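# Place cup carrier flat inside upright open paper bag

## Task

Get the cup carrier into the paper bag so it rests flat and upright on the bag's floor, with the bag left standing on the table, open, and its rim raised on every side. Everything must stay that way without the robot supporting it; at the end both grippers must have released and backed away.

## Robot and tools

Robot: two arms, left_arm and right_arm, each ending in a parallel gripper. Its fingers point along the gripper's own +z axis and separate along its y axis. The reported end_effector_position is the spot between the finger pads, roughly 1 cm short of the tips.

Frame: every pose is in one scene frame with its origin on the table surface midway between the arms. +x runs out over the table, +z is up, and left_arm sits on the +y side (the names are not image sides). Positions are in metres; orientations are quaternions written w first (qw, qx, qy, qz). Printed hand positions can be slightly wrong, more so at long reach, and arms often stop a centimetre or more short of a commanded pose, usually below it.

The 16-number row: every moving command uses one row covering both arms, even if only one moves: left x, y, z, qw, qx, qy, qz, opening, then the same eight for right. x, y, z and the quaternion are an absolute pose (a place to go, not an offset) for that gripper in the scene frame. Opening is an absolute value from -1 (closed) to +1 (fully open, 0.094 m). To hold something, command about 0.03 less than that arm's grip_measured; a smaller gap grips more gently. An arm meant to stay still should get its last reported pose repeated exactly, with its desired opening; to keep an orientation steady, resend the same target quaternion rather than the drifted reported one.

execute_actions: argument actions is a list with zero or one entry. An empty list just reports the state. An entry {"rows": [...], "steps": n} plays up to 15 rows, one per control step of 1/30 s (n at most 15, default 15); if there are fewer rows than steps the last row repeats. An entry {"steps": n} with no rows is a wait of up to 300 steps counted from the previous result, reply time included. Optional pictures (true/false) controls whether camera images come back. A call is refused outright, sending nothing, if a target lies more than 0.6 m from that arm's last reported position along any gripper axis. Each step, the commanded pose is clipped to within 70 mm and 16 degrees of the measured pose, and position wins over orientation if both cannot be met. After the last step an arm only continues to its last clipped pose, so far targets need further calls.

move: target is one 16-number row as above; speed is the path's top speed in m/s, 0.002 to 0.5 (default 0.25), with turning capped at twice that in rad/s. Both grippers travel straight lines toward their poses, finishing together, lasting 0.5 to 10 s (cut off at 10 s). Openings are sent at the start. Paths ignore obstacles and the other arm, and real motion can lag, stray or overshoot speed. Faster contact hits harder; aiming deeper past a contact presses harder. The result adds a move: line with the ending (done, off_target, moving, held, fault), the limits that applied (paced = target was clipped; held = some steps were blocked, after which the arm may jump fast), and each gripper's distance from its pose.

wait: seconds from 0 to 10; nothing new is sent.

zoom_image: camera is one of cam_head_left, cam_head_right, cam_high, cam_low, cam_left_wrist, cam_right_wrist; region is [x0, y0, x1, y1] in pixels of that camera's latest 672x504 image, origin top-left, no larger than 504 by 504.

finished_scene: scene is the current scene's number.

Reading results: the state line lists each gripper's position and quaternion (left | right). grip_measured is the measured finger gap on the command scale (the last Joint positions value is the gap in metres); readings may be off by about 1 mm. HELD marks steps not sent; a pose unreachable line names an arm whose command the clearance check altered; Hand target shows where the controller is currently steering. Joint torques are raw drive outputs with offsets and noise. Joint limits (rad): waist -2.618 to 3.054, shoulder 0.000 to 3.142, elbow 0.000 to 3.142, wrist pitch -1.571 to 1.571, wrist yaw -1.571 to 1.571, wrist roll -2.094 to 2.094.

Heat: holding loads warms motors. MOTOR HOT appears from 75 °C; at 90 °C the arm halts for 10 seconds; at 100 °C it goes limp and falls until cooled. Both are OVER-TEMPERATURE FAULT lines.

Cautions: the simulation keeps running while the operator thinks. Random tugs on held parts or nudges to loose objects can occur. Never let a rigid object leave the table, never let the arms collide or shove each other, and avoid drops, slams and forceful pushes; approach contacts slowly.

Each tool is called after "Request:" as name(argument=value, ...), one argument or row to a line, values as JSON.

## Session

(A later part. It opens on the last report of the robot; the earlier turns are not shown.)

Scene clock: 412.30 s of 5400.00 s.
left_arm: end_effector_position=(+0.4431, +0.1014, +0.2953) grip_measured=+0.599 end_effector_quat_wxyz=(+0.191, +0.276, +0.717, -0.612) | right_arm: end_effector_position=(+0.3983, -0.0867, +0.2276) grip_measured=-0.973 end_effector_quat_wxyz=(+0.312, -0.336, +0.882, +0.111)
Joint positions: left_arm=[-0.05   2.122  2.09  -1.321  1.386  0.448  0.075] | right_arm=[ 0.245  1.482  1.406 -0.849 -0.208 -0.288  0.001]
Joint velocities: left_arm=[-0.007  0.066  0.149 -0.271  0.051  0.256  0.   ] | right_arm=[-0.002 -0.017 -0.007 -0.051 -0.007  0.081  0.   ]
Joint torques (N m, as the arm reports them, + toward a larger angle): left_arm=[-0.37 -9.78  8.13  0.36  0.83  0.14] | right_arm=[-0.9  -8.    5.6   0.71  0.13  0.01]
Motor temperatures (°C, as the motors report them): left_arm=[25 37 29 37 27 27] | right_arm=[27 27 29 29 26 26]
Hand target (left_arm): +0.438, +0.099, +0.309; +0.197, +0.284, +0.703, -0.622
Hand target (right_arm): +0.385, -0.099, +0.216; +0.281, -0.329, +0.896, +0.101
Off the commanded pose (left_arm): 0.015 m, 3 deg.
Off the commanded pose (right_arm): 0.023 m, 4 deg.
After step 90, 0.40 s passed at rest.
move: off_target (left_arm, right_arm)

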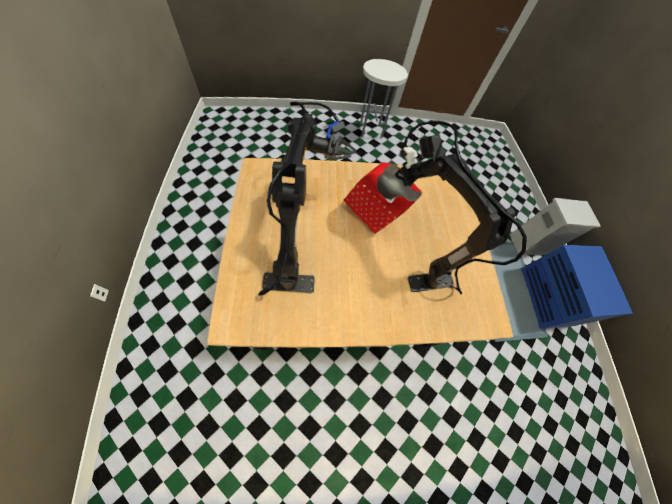

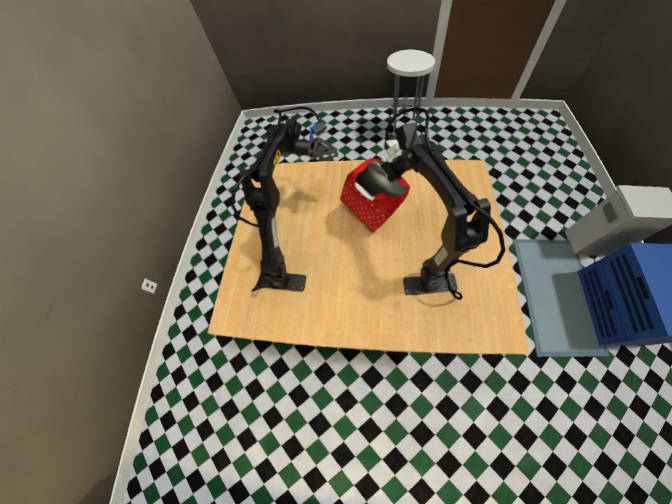

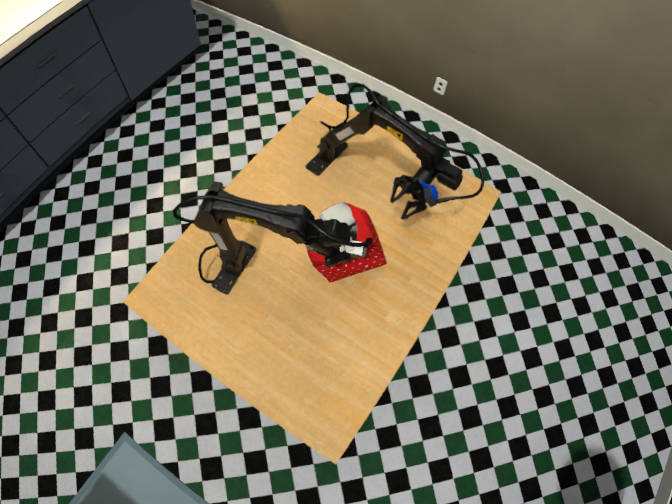

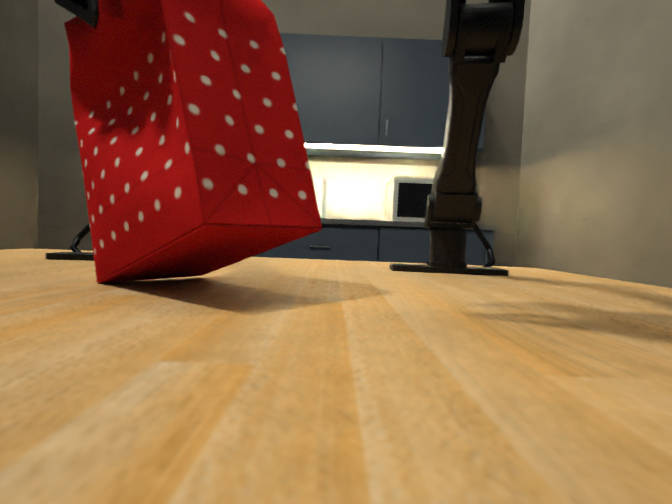

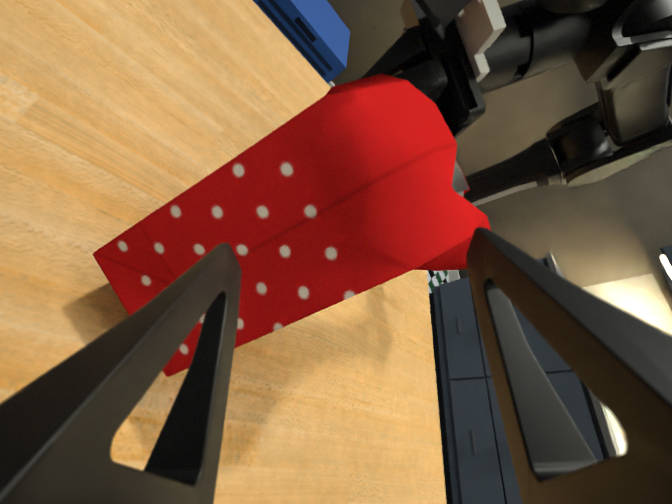

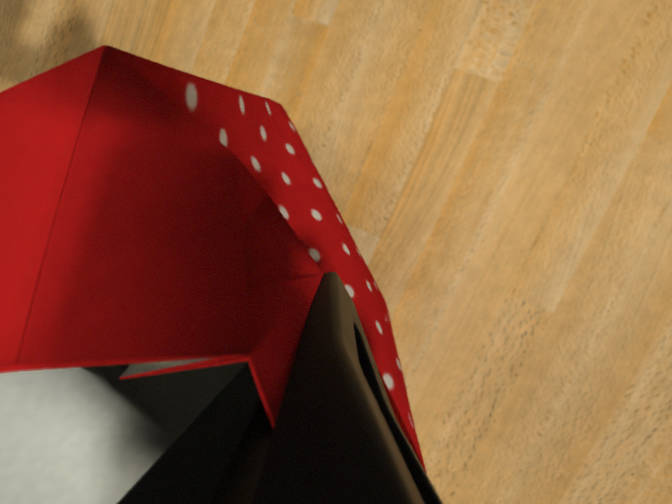

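The left gripper is free. Setting the bag level and releasing to inspect.

Request:
move(
  target=[0.40,0.22,0.33,0.3,0.3,0.85,-0.3,0.6,0.425,-0.03,0.243,0.25,-0.36,0.895,0.1,-1],
  speed=0.1,
)

Request:
move(
  target=[0.40,0.22,0.33,0.3,0.3,0.85,-0.3,0.6,0.425,-0.03,0.243,0.25,-0.36,0.895,0.1,-0.2],
)

Request:
move(
  target=[0.40,0.22,0.33,0.3,0.3,0.85,-0.3,0.6,0.38,-0.06,0.40,0.38,-0.33,0.855,0.14,0.3],
  speed=0.1,
)

Request:
zoom_image(
  camera="cam_head_left",
  region=[320,110,460,250],
)

Scene clock: 419.90 s of 5400.00 s.
left_arm: end_effector_position=(+0.4055, +0.2177, +0.3268) grip_measured=+0.599 end_effector_quat_wxyz=(+0.296, +0.303, +0.854, -0.301) | right_arm: end_effector_position=(+0.4237, -0.0347, +0.2368) grip_measured=-0.973 end_effector_quat_wxyz=(+0.243, -0.357, +0.896, +0.100)
Joint positions: left_arm=[ 0.123  1.751  2.042 -1.459  0.796  0.578  0.075] | right_arm=[ 0.362  1.797  1.862 -1.121 -0.141 -0.233  0.001]
Joint velocities: left_arm=[-0.007 -0.002 -0.002 -0.051  0.066 -0.037 -0.001] | right_arm=[ 0.002  0.012 -0.002 -0.022  0.022  0.022  0.001]
Joint torques (N m, as the arm reports them, + toward a larger angle): left_arm=[ 0.61 -8.02  4.27  0.73  0.44  0.07] | right_arm=[ 1.07 -8.48 10.4   1.1   0.03  0.05]
Motor temperatures (°C, as the motors report them): left_arm=[25 37 29 36 27 27] | right_arm=[27 28 30 29 26 26]
Hand target (left_arm): +0.399, +0.220, +0.330; +0.297, +0.303, +0.854, -0.300
Hand target (right_arm): +0.425, -0.030, +0.243; +0.249, -0.358, +0.894, +0.099
Off the commanded pose (left_arm): 0.007 m, 1 deg.
Off the commanded pose (right_arm): 0.008 m, 1 deg.
After step 90, 0.63 s passed at rest.
move: done

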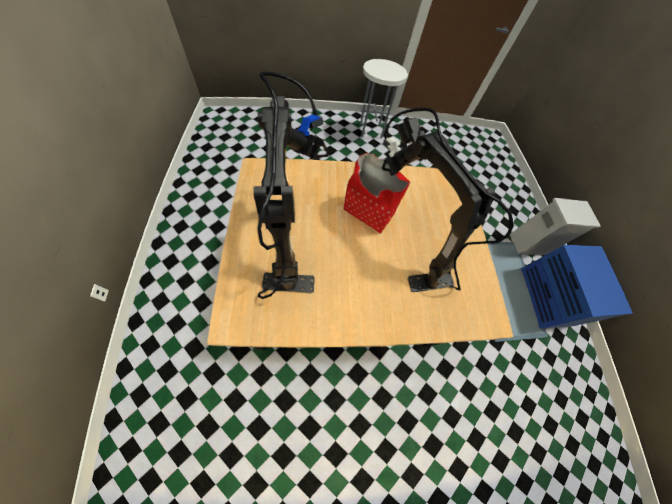

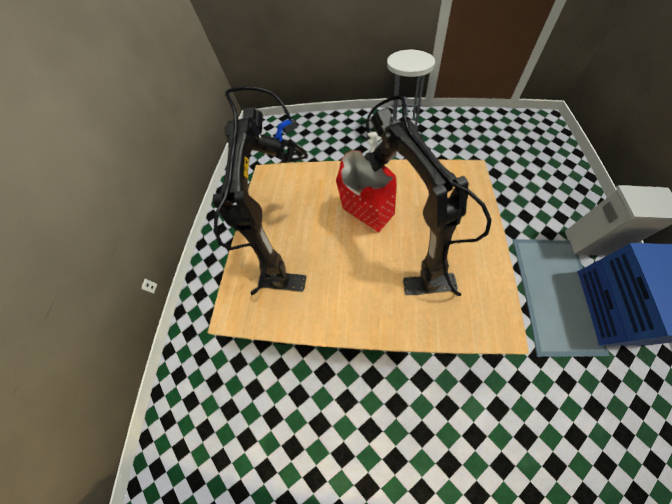

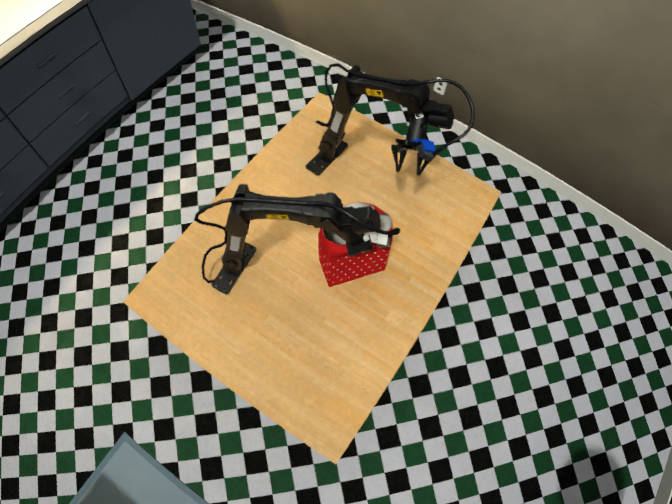

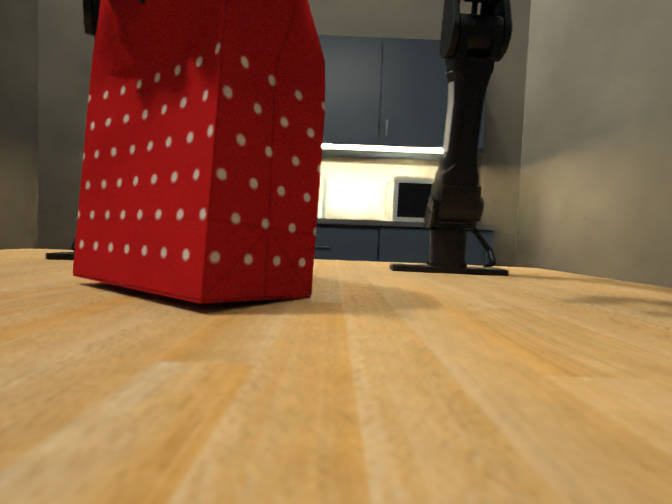

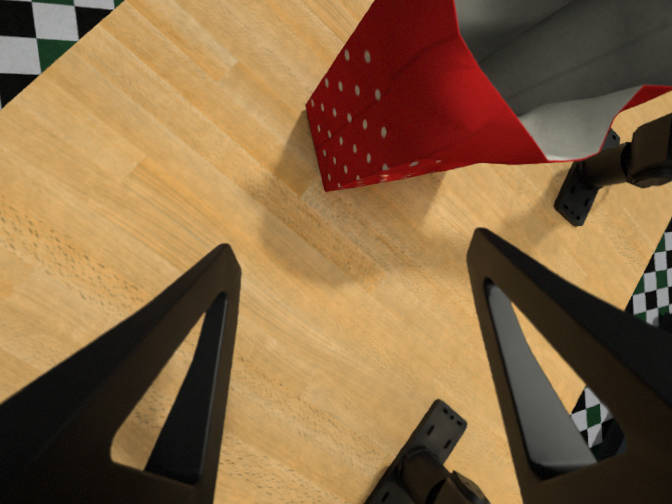

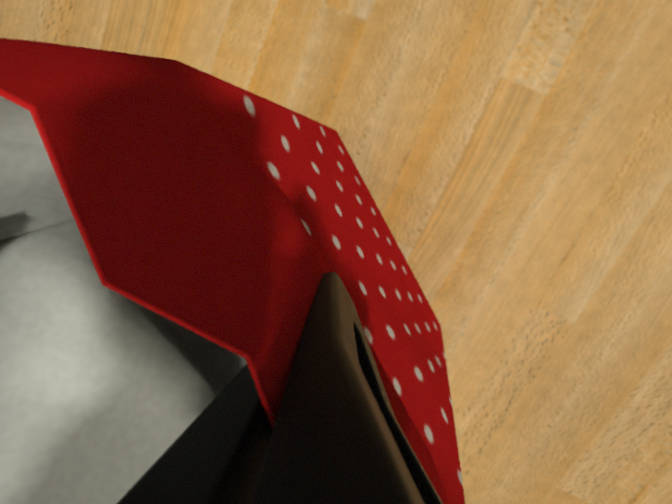

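Scene clock: 420.60 s of 5400.00 s.
left_arm: end_effector_position=(+0.4047, +0.2178, +0.3226) grip_measured=+0.599 end_effector_quat_wxyz=(+0.290, +0.301, +0.856, -0.303) | right_arm: end_effector_position=(+0.4237, -0.0347, +0.2368) grip_measured=-0.201 end_effector_quat_wxyz=(+0.243, -0.357, +0.897, +0.100)
Joint positions: left_arm=[ 0.123  1.75   2.027 -1.458  0.794  0.578  0.075] | right_arm=[ 0.362  1.797  1.862 -1.121 -0.141 -0.233  0.038]
Joint velocities: left_arm=[ 0.012  0.002 -0.022 -0.022 -0.022  0.022  0.   ] | right_arm=[-0.007  0.002 -0.012 -0.007 -0.051 -0.007 -0.   ]
Joint torques (N m, as the arm reports them, + toward a larger angle): left_arm=[ 0.68 -8.5   4.58  0.93  0.44 -0.02] | right_arm=[ 0.9  -8.58 10.28  1.1  -0.02  0.02]
Motor temperatures (°C, as the motors report them): left_arm=[25 37 28 36 27 27] | right_arm=[27 28 30 29 26 26]
Hand target (left_arm): +0.400, +0.220, +0.330; +0.301, +0.301, +0.853, -0.301
Hand target (right_arm): +0.425, -0.030, +0.243; +0.250, -0.360, +0.894, +0.100
Off the commanded pose (left_arm): 0.009 m, 1 deg.
Off the commanded pose (right_arm): 0.008 m, 1 deg.
move: done

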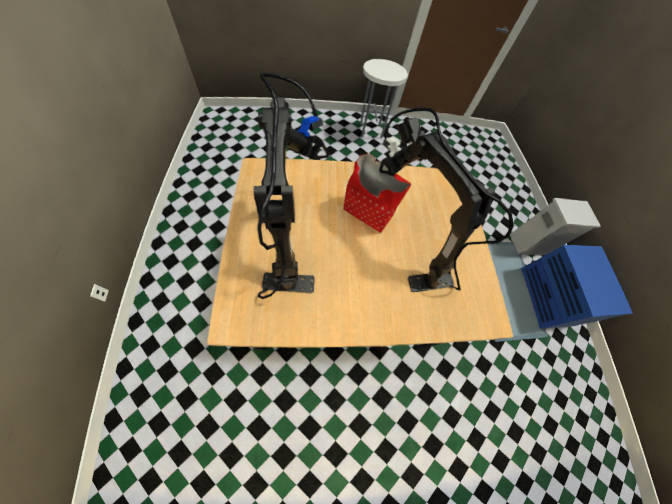

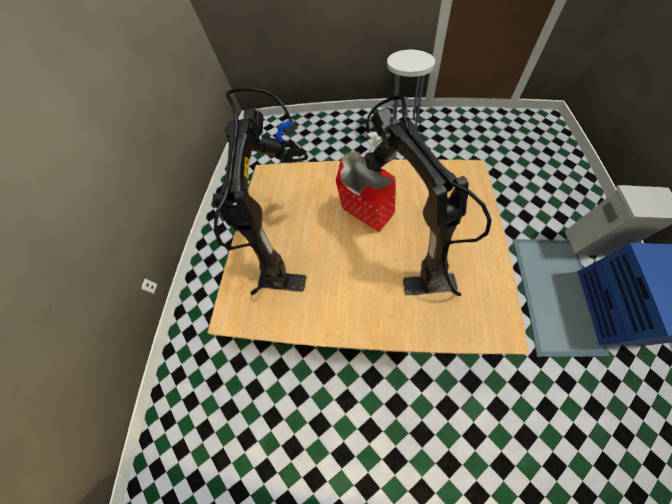

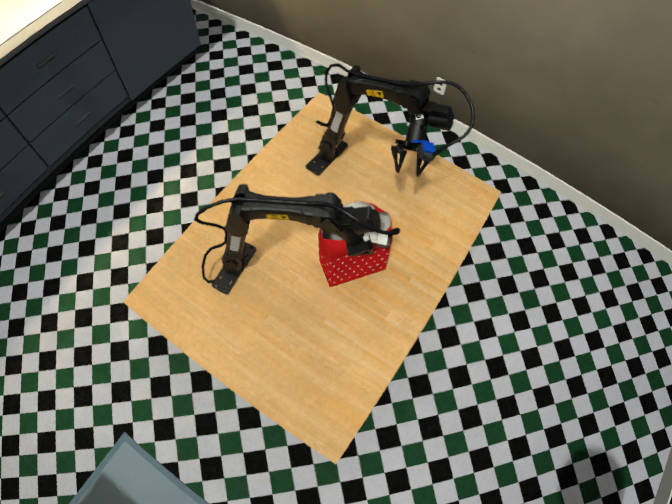

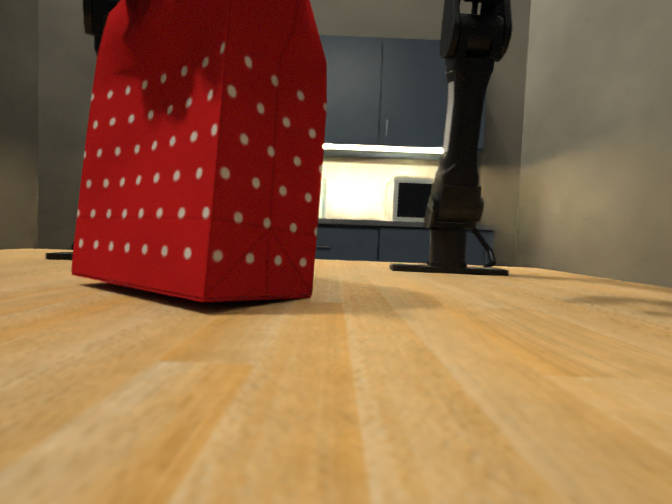

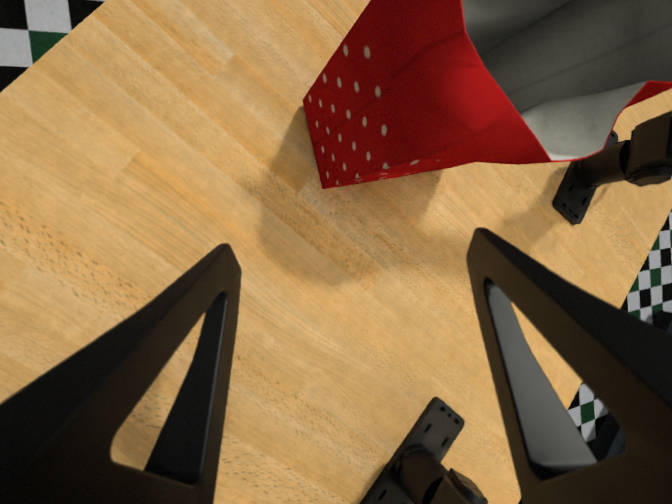

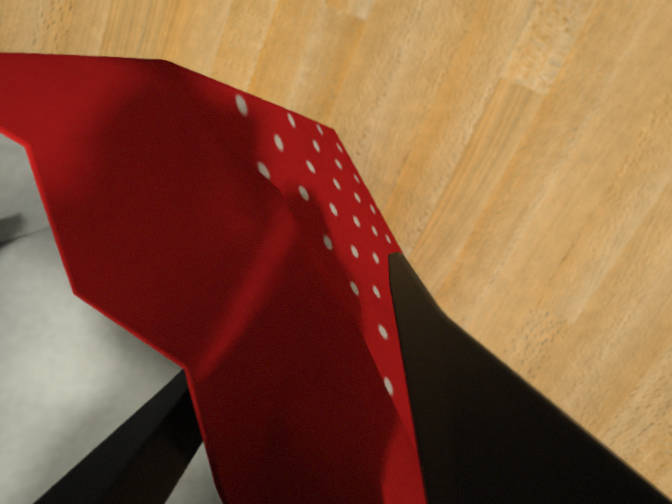

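Scene clock: 422.93 s of 5400.00 s.
left_arm: end_effector_position=(+0.4047, +0.2181, +0.3223) grip_measured=+0.599 end_effector_quat_wxyz=(+0.289, +0.301, +0.857, -0.302) | right_arm: end_effector_position=(+0.3854, -0.0546, +0.3834) grip_measured=+0.299 end_effector_quat_wxyz=(+0.358, -0.338, +0.860, +0.134)
Joint positions: left_arm=[ 0.123  1.75   2.027 -1.458  0.792  0.578  0.075] | right_arm=[ 0.343  1.685  2.235 -1.355 -0.186 -0.206  0.061]
Joint velocities: left_arm=[-0.007 -0.012 -0.017 -0.037 -0.037 -0.007  0.   ] | right_arm=[-0.002 -0.007  0.007 -0.022 -0.081  0.037  0.001]
Joint torques (N m, as the arm reports them, + toward a larger angle): left_arm=[ 0.67 -8.47  4.43  0.94  0.48 -0.01] | right_arm=[-1.06 -8.38  8.88  1.56 -0.23  0.06]
Motor temperatures (°C, as the motors report them): left_arm=[25 37 28 36 27 27] | right_arm=[27 28 30 29 26 26]
Hand target (left_arm): +0.400, +0.220, +0.330; +0.301, +0.301, +0.853, -0.301
Hand target (right_arm): +0.382, -0.059, +0.401; +0.379, -0.332, +0.852, +0.140
Off the commanded pose (left_arm): 0.009 m, 1 deg.
Off the commanded pose (right_arm): 0.018 m, 3 deg.
move: off_target (right_arm)

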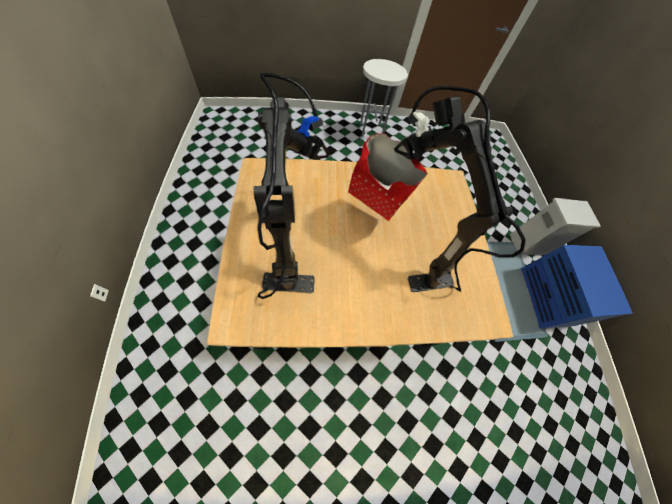

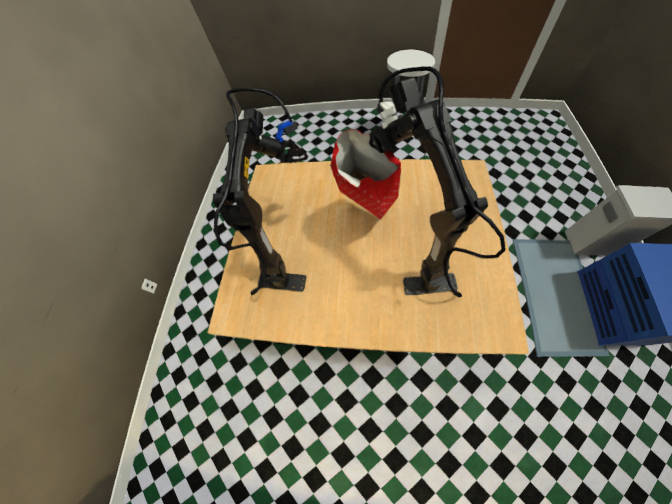

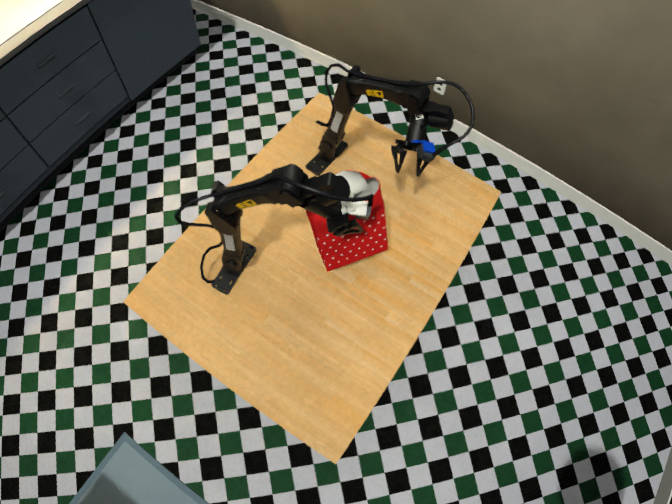

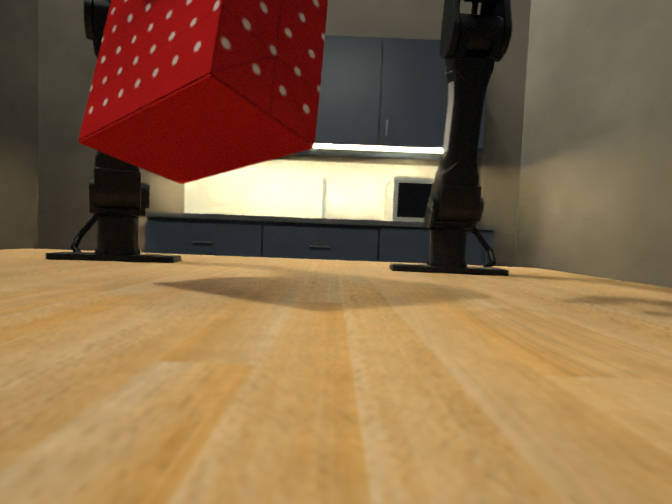

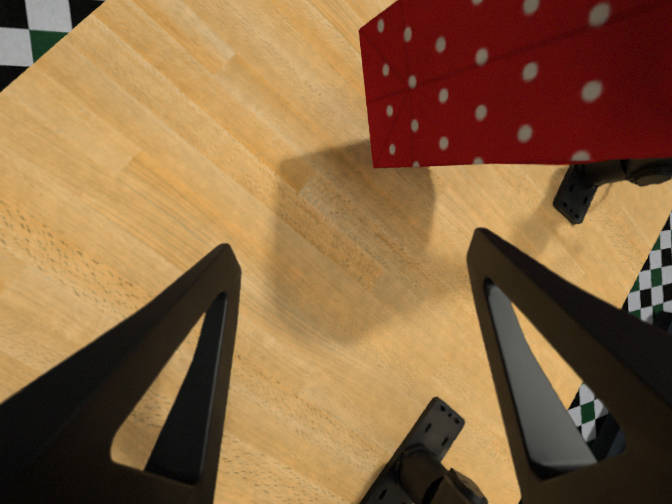

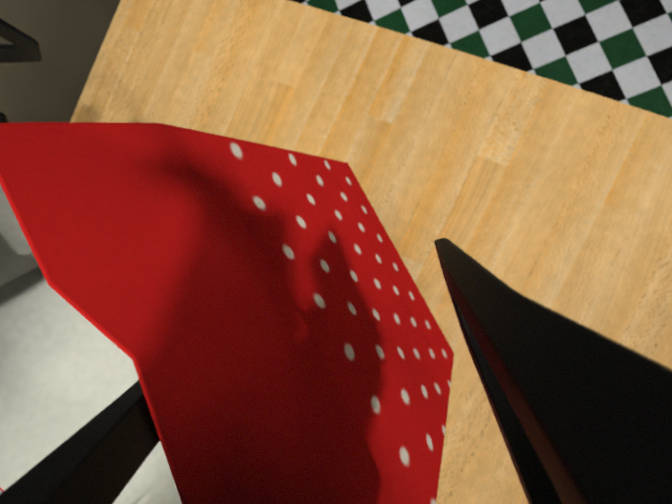

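Region (320, 110, 460, 250) of cam_head_left's 672x504 image, scaled by 3.600, with more detail than that image has.

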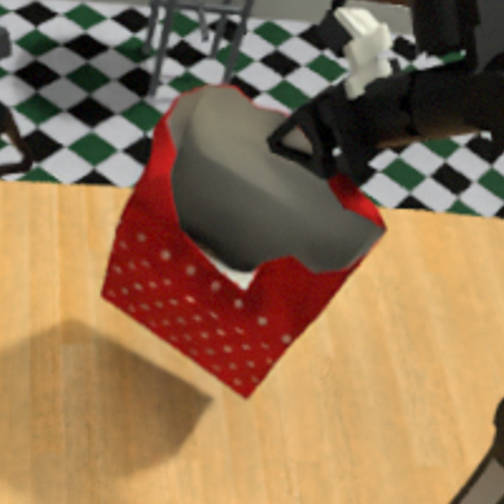

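Request:
move(
  target=[0.40,0.22,0.33,0.3,0.3,0.85,-0.3,0.6,0.39,-0.065,0.25,0.25,-0.36,0.895,0.1,0.3],
  speed=0.08,
)

Request:
move(
  target=[0.40,0.22,0.33,0.3,0.3,0.85,-0.3,0.6,0.405,-0.08,0.228,0.25,-0.36,0.895,0.1,0.3],
  speed=0.03,
)

Request:
move(
  target=[0.40,0.22,0.33,0.3,0.3,0.85,-0.3,0.6,0.405,-0.08,0.222,0.25,-0.36,0.895,0.1,1],
  speed=0.03,
)

Request:
zoom_image(
  camera="cam_head_left",
  region=[320,110,460,250],
)

Scene clock: 429.83 s of 5400.00 s.
left_arm: end_effector_position=(+0.4048, +0.2183, +0.3221) grip_measured=+0.599 end_effector_quat_wxyz=(+0.289, +0.301, +0.857, -0.302) | right_arm: end_effector_position=(+0.3844, -0.0625, +0.2400) grip_measured=+0.298 end_effector_quat_wxyz=(+0.227, -0.360, +0.899, +0.102)
Joint positions: left_arm=[ 0.123  1.75   2.027 -1.458  0.79   0.578  0.075] | right_arm=[ 0.337  1.645  1.713 -1.161 -0.161 -0.26   0.061]
Joint velocities: left_arm=[ 0.007  0.007 -0.022 -0.066  0.037 -0.007 -0.   ] | right_arm=[-0.007  0.007  0.007 -0.007 -0.007 -0.051 -0.   ]
Joint torques (N m, as the arm reports them, + toward a larger angle): left_arm=[ 0.64 -8.45  4.52  0.91  0.49  0.  ] | right_arm=[ -0.91 -10.11   6.25   1.36  -0.03  -0.06]
Motor temperatures (°C, as the motors report them): left_arm=[25 36 28 36 27 27] | right_arm=[27 28 30 30 26 26]
Hand target (left_arm): +0.400, +0.220, +0.330; +0.301, +0.301, +0.853, -0.301
Hand target (right_arm): +0.388, -0.066, +0.250; +0.250, -0.357, +0.894, +0.100
Off the commanded pose (left_arm): 0.009 m, 1 deg.
Off the commanded pose (right_arm): 0.012 m, 3 deg.
move: off_target (right_arm)

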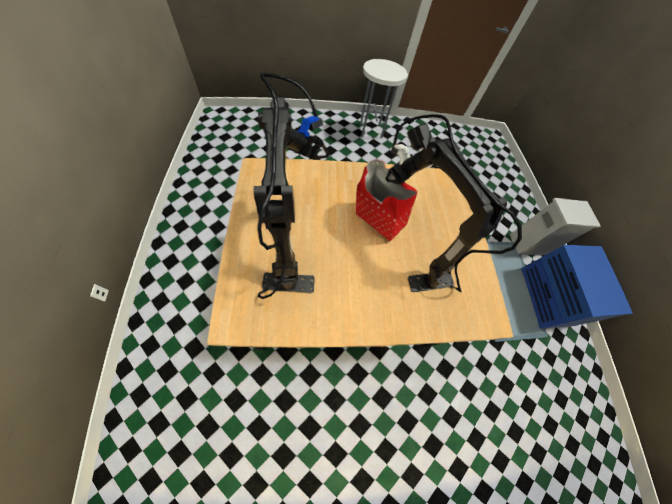

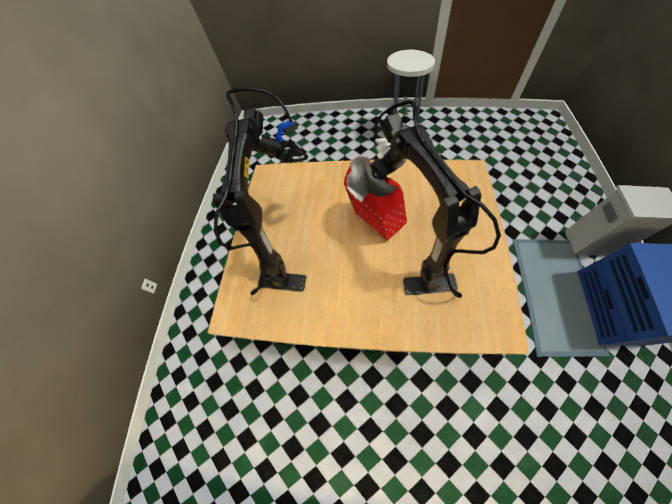

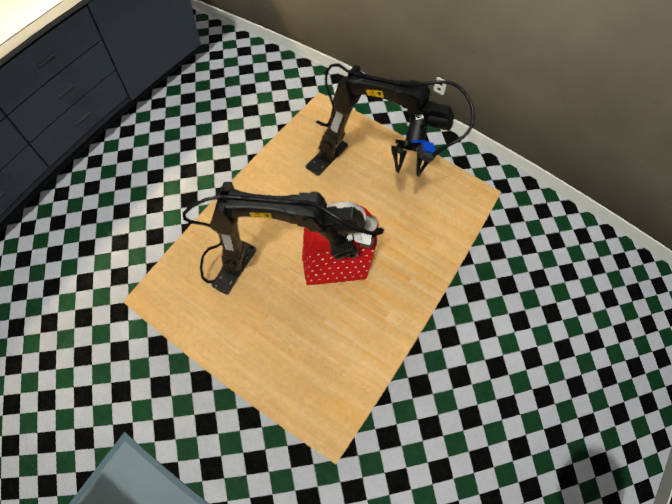

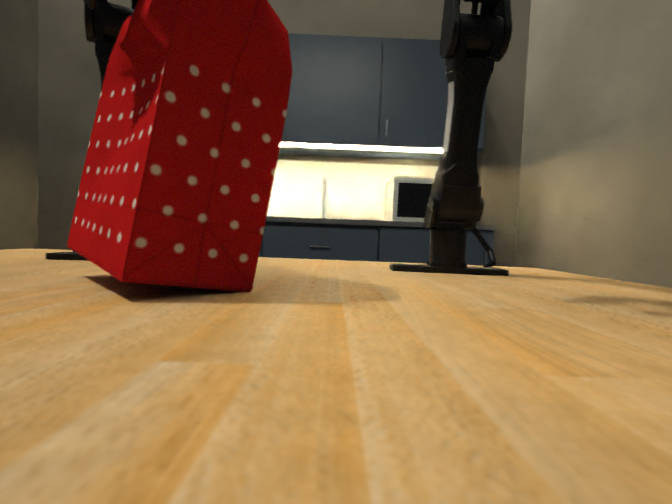

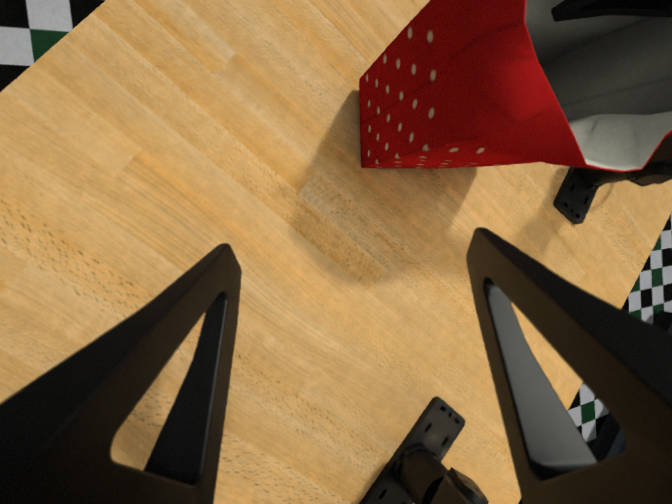

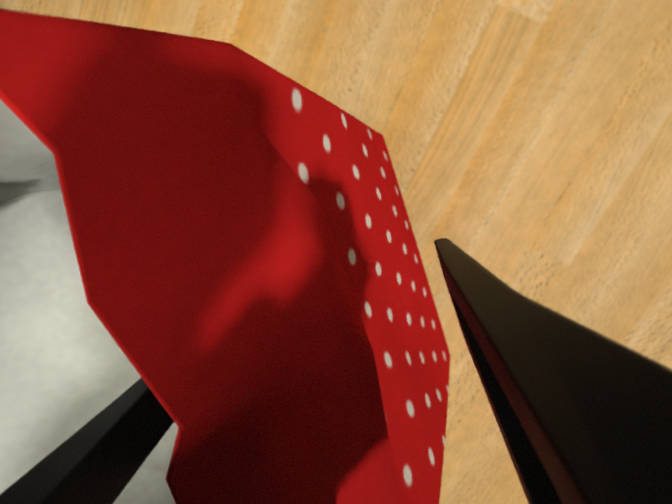

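Scene clock: 431.17 s of 5400.00 s.
left_arm: end_effector_position=(+0.4049, +0.2185, +0.3220) grip_measured=+0.599 end_effector_quat_wxyz=(+0.289, +0.301, +0.858, -0.301) | right_arm: end_effector_position=(+0.4018, -0.0799, +0.2241) grip_measured=+0.298 end_effector_quat_wxyz=(+0.237, -0.360, +0.898, +0.095)
Joint positions: left_arm=[ 0.123  1.75   2.027 -1.458  0.789  0.578  0.075] | right_arm=[ 0.272  1.645  1.642 -1.082 -0.177 -0.321  0.061]
Joint velocities: left_arm=[ 0.002  0.002  0.012 -0.022 -0.066 -0.007  0.   ] | right_arm=[-0.002 -0.002 -0.002  0.022  0.022  0.022 -0.001]
Joint torques (N m, as the arm reports them, + toward a larger angle): left_arm=[ 0.62 -8.33  4.53  0.93  0.52 -0.02] | right_arm=[-0.87 -8.82  6.4   1.37 -0.25 -0.03]
Motor temperatures (°C, as the motors report them): left_arm=[25 36 28 36 27 27] | right_arm=[27 28 30 30 26 26]
Hand target (left_arm): +0.400, +0.220, +0.330; +0.301, +0.301, +0.853, -0.301
Hand target (right_arm): +0.405, -0.080, +0.228; +0.250, -0.360, +0.893, +0.100
Off the commanded pose (left_arm): 0.010 m, 1 deg.
Off the commanded pose (right_arm): 0.005 m, 2 deg.
move: done

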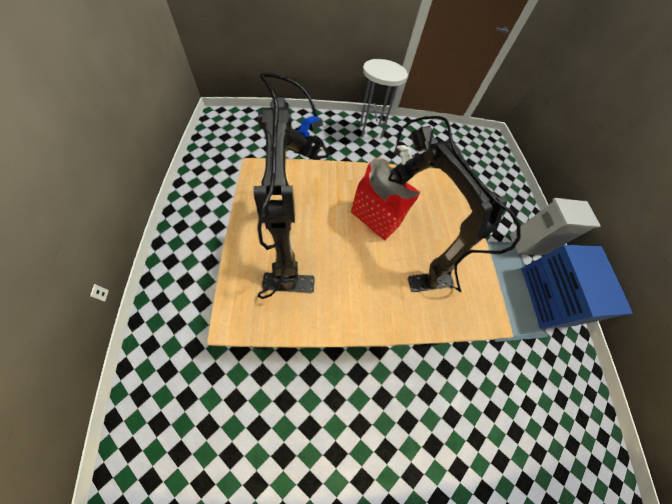

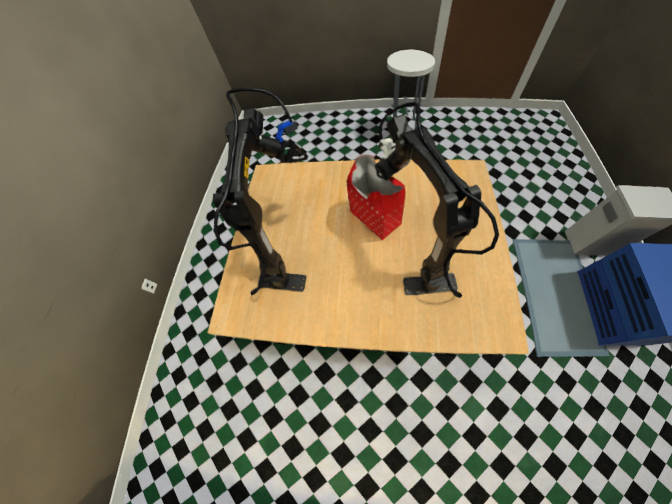

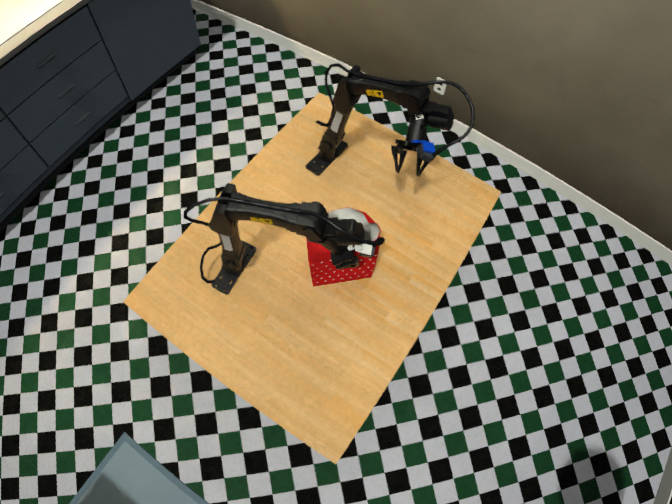

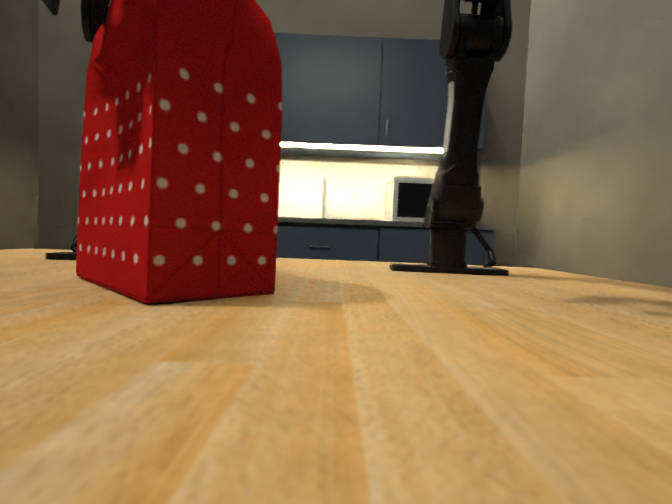

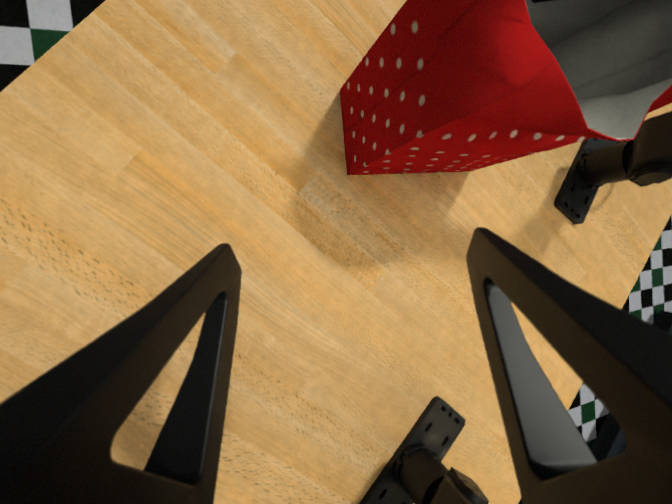

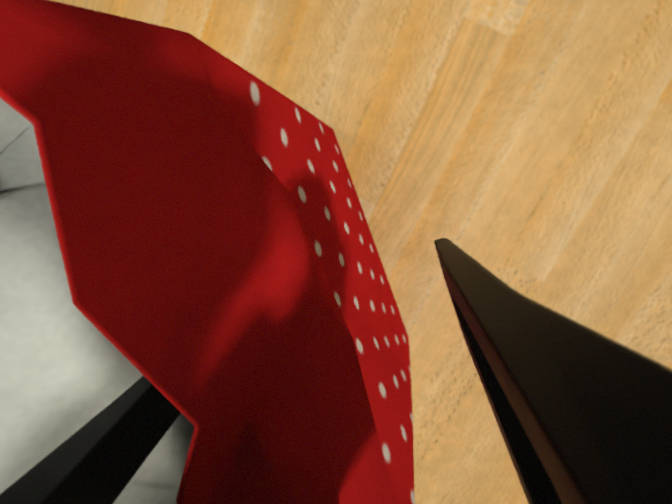

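Scene clock: 431.90 s of 5400.00 s.
left_arm: end_effector_position=(+0.4049, +0.2186, +0.3219) grip_measured=+0.599 end_effector_quat_wxyz=(+0.289, +0.301, +0.858, -0.301) | right_arm: end_effector_position=(+0.4043, -0.0788, +0.2186) grip_measured=+1.000 end_effector_quat_wxyz=(+0.240, -0.361, +0.896, +0.095)
Joint positions: left_arm=[ 0.123  1.75   2.027 -1.458  0.789  0.578  0.075] | right_arm=[ 0.272  1.645  1.617 -1.05  -0.177 -0.323  0.094]
Joint velocities: left_arm=[-0.002 -0.022 -0.022 -0.022  0.007  0.022 -0.002] | right_arm=[ 0.007 -0.007 -0.012  0.022 -0.007  0.051  0.   ]
Joint torques (N m, as the arm reports them, + toward a larger angle): left_arm=[ 0.58 -8.41  4.49  0.94  0.49  0.01] | right_arm=[-0.84 -9.24  6.17  1.3  -0.25 -0.04]
Motor temperatures (°C, as the motors report them): left_arm=[25 36 28 36 27 27] | right_arm=[27 28 30 30 26 26]
Hand target (left_arm): +0.400, +0.220, +0.330; +0.301, +0.301, +0.853, -0.301
Hand target (right_arm): +0.405, -0.080, +0.222; +0.249, -0.360, +0.894, +0.100
Off the commanded pose (left_arm): 0.010 m, 1 deg.
Off the commanded pose (right_arm): 0.004 m, 1 deg.
move: done

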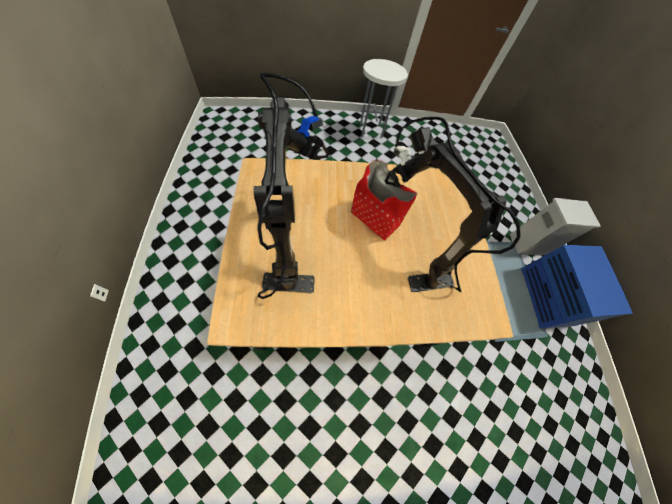

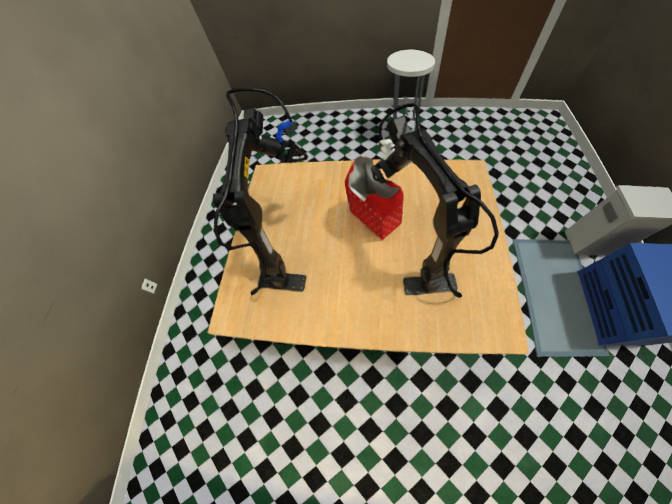

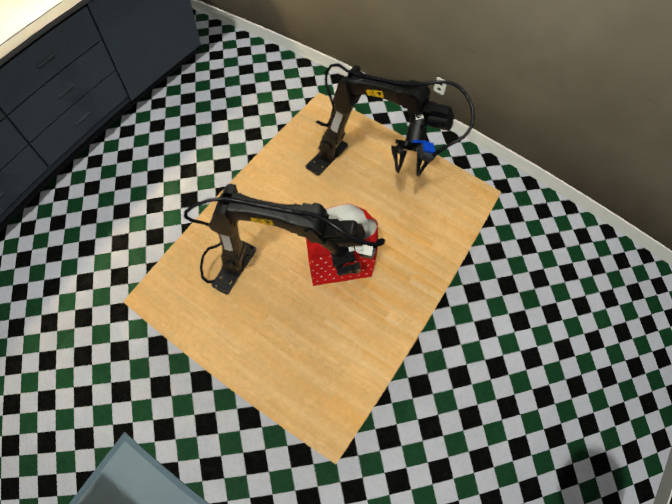

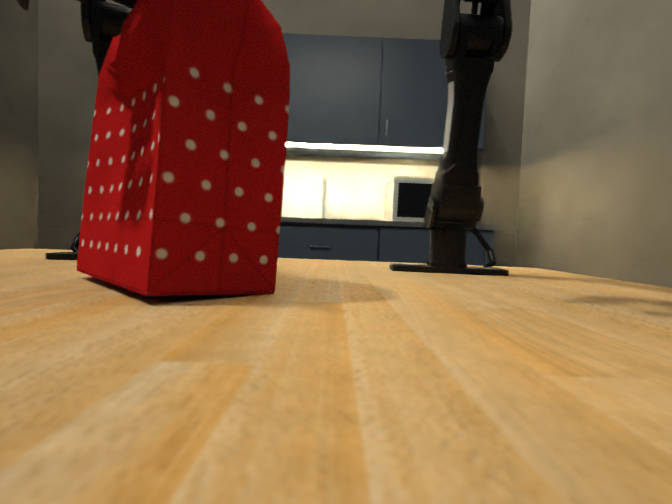

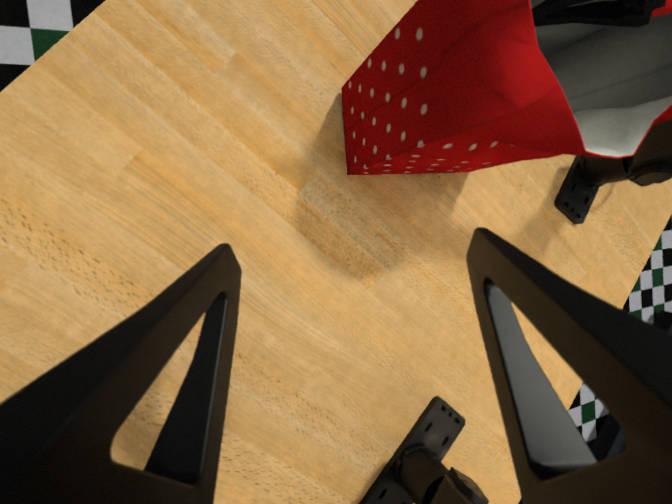

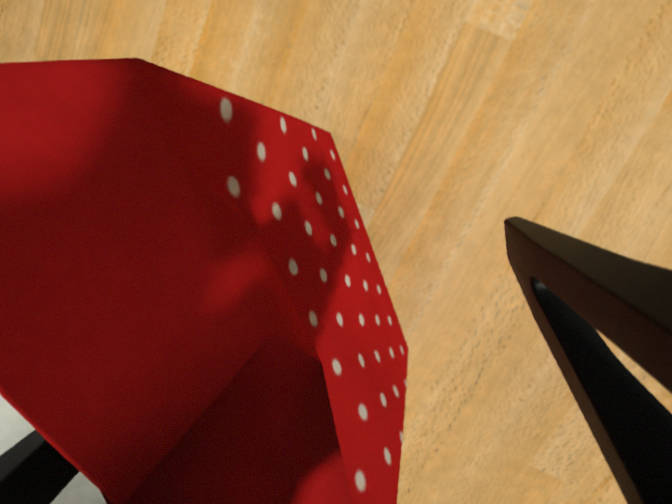

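Region (320, 110, 460, 250) of cam_head_left's 672x504 image, scaled by 3.600, with more detail than that image has.

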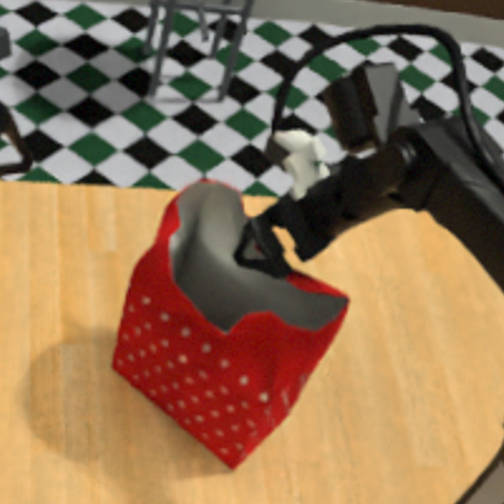

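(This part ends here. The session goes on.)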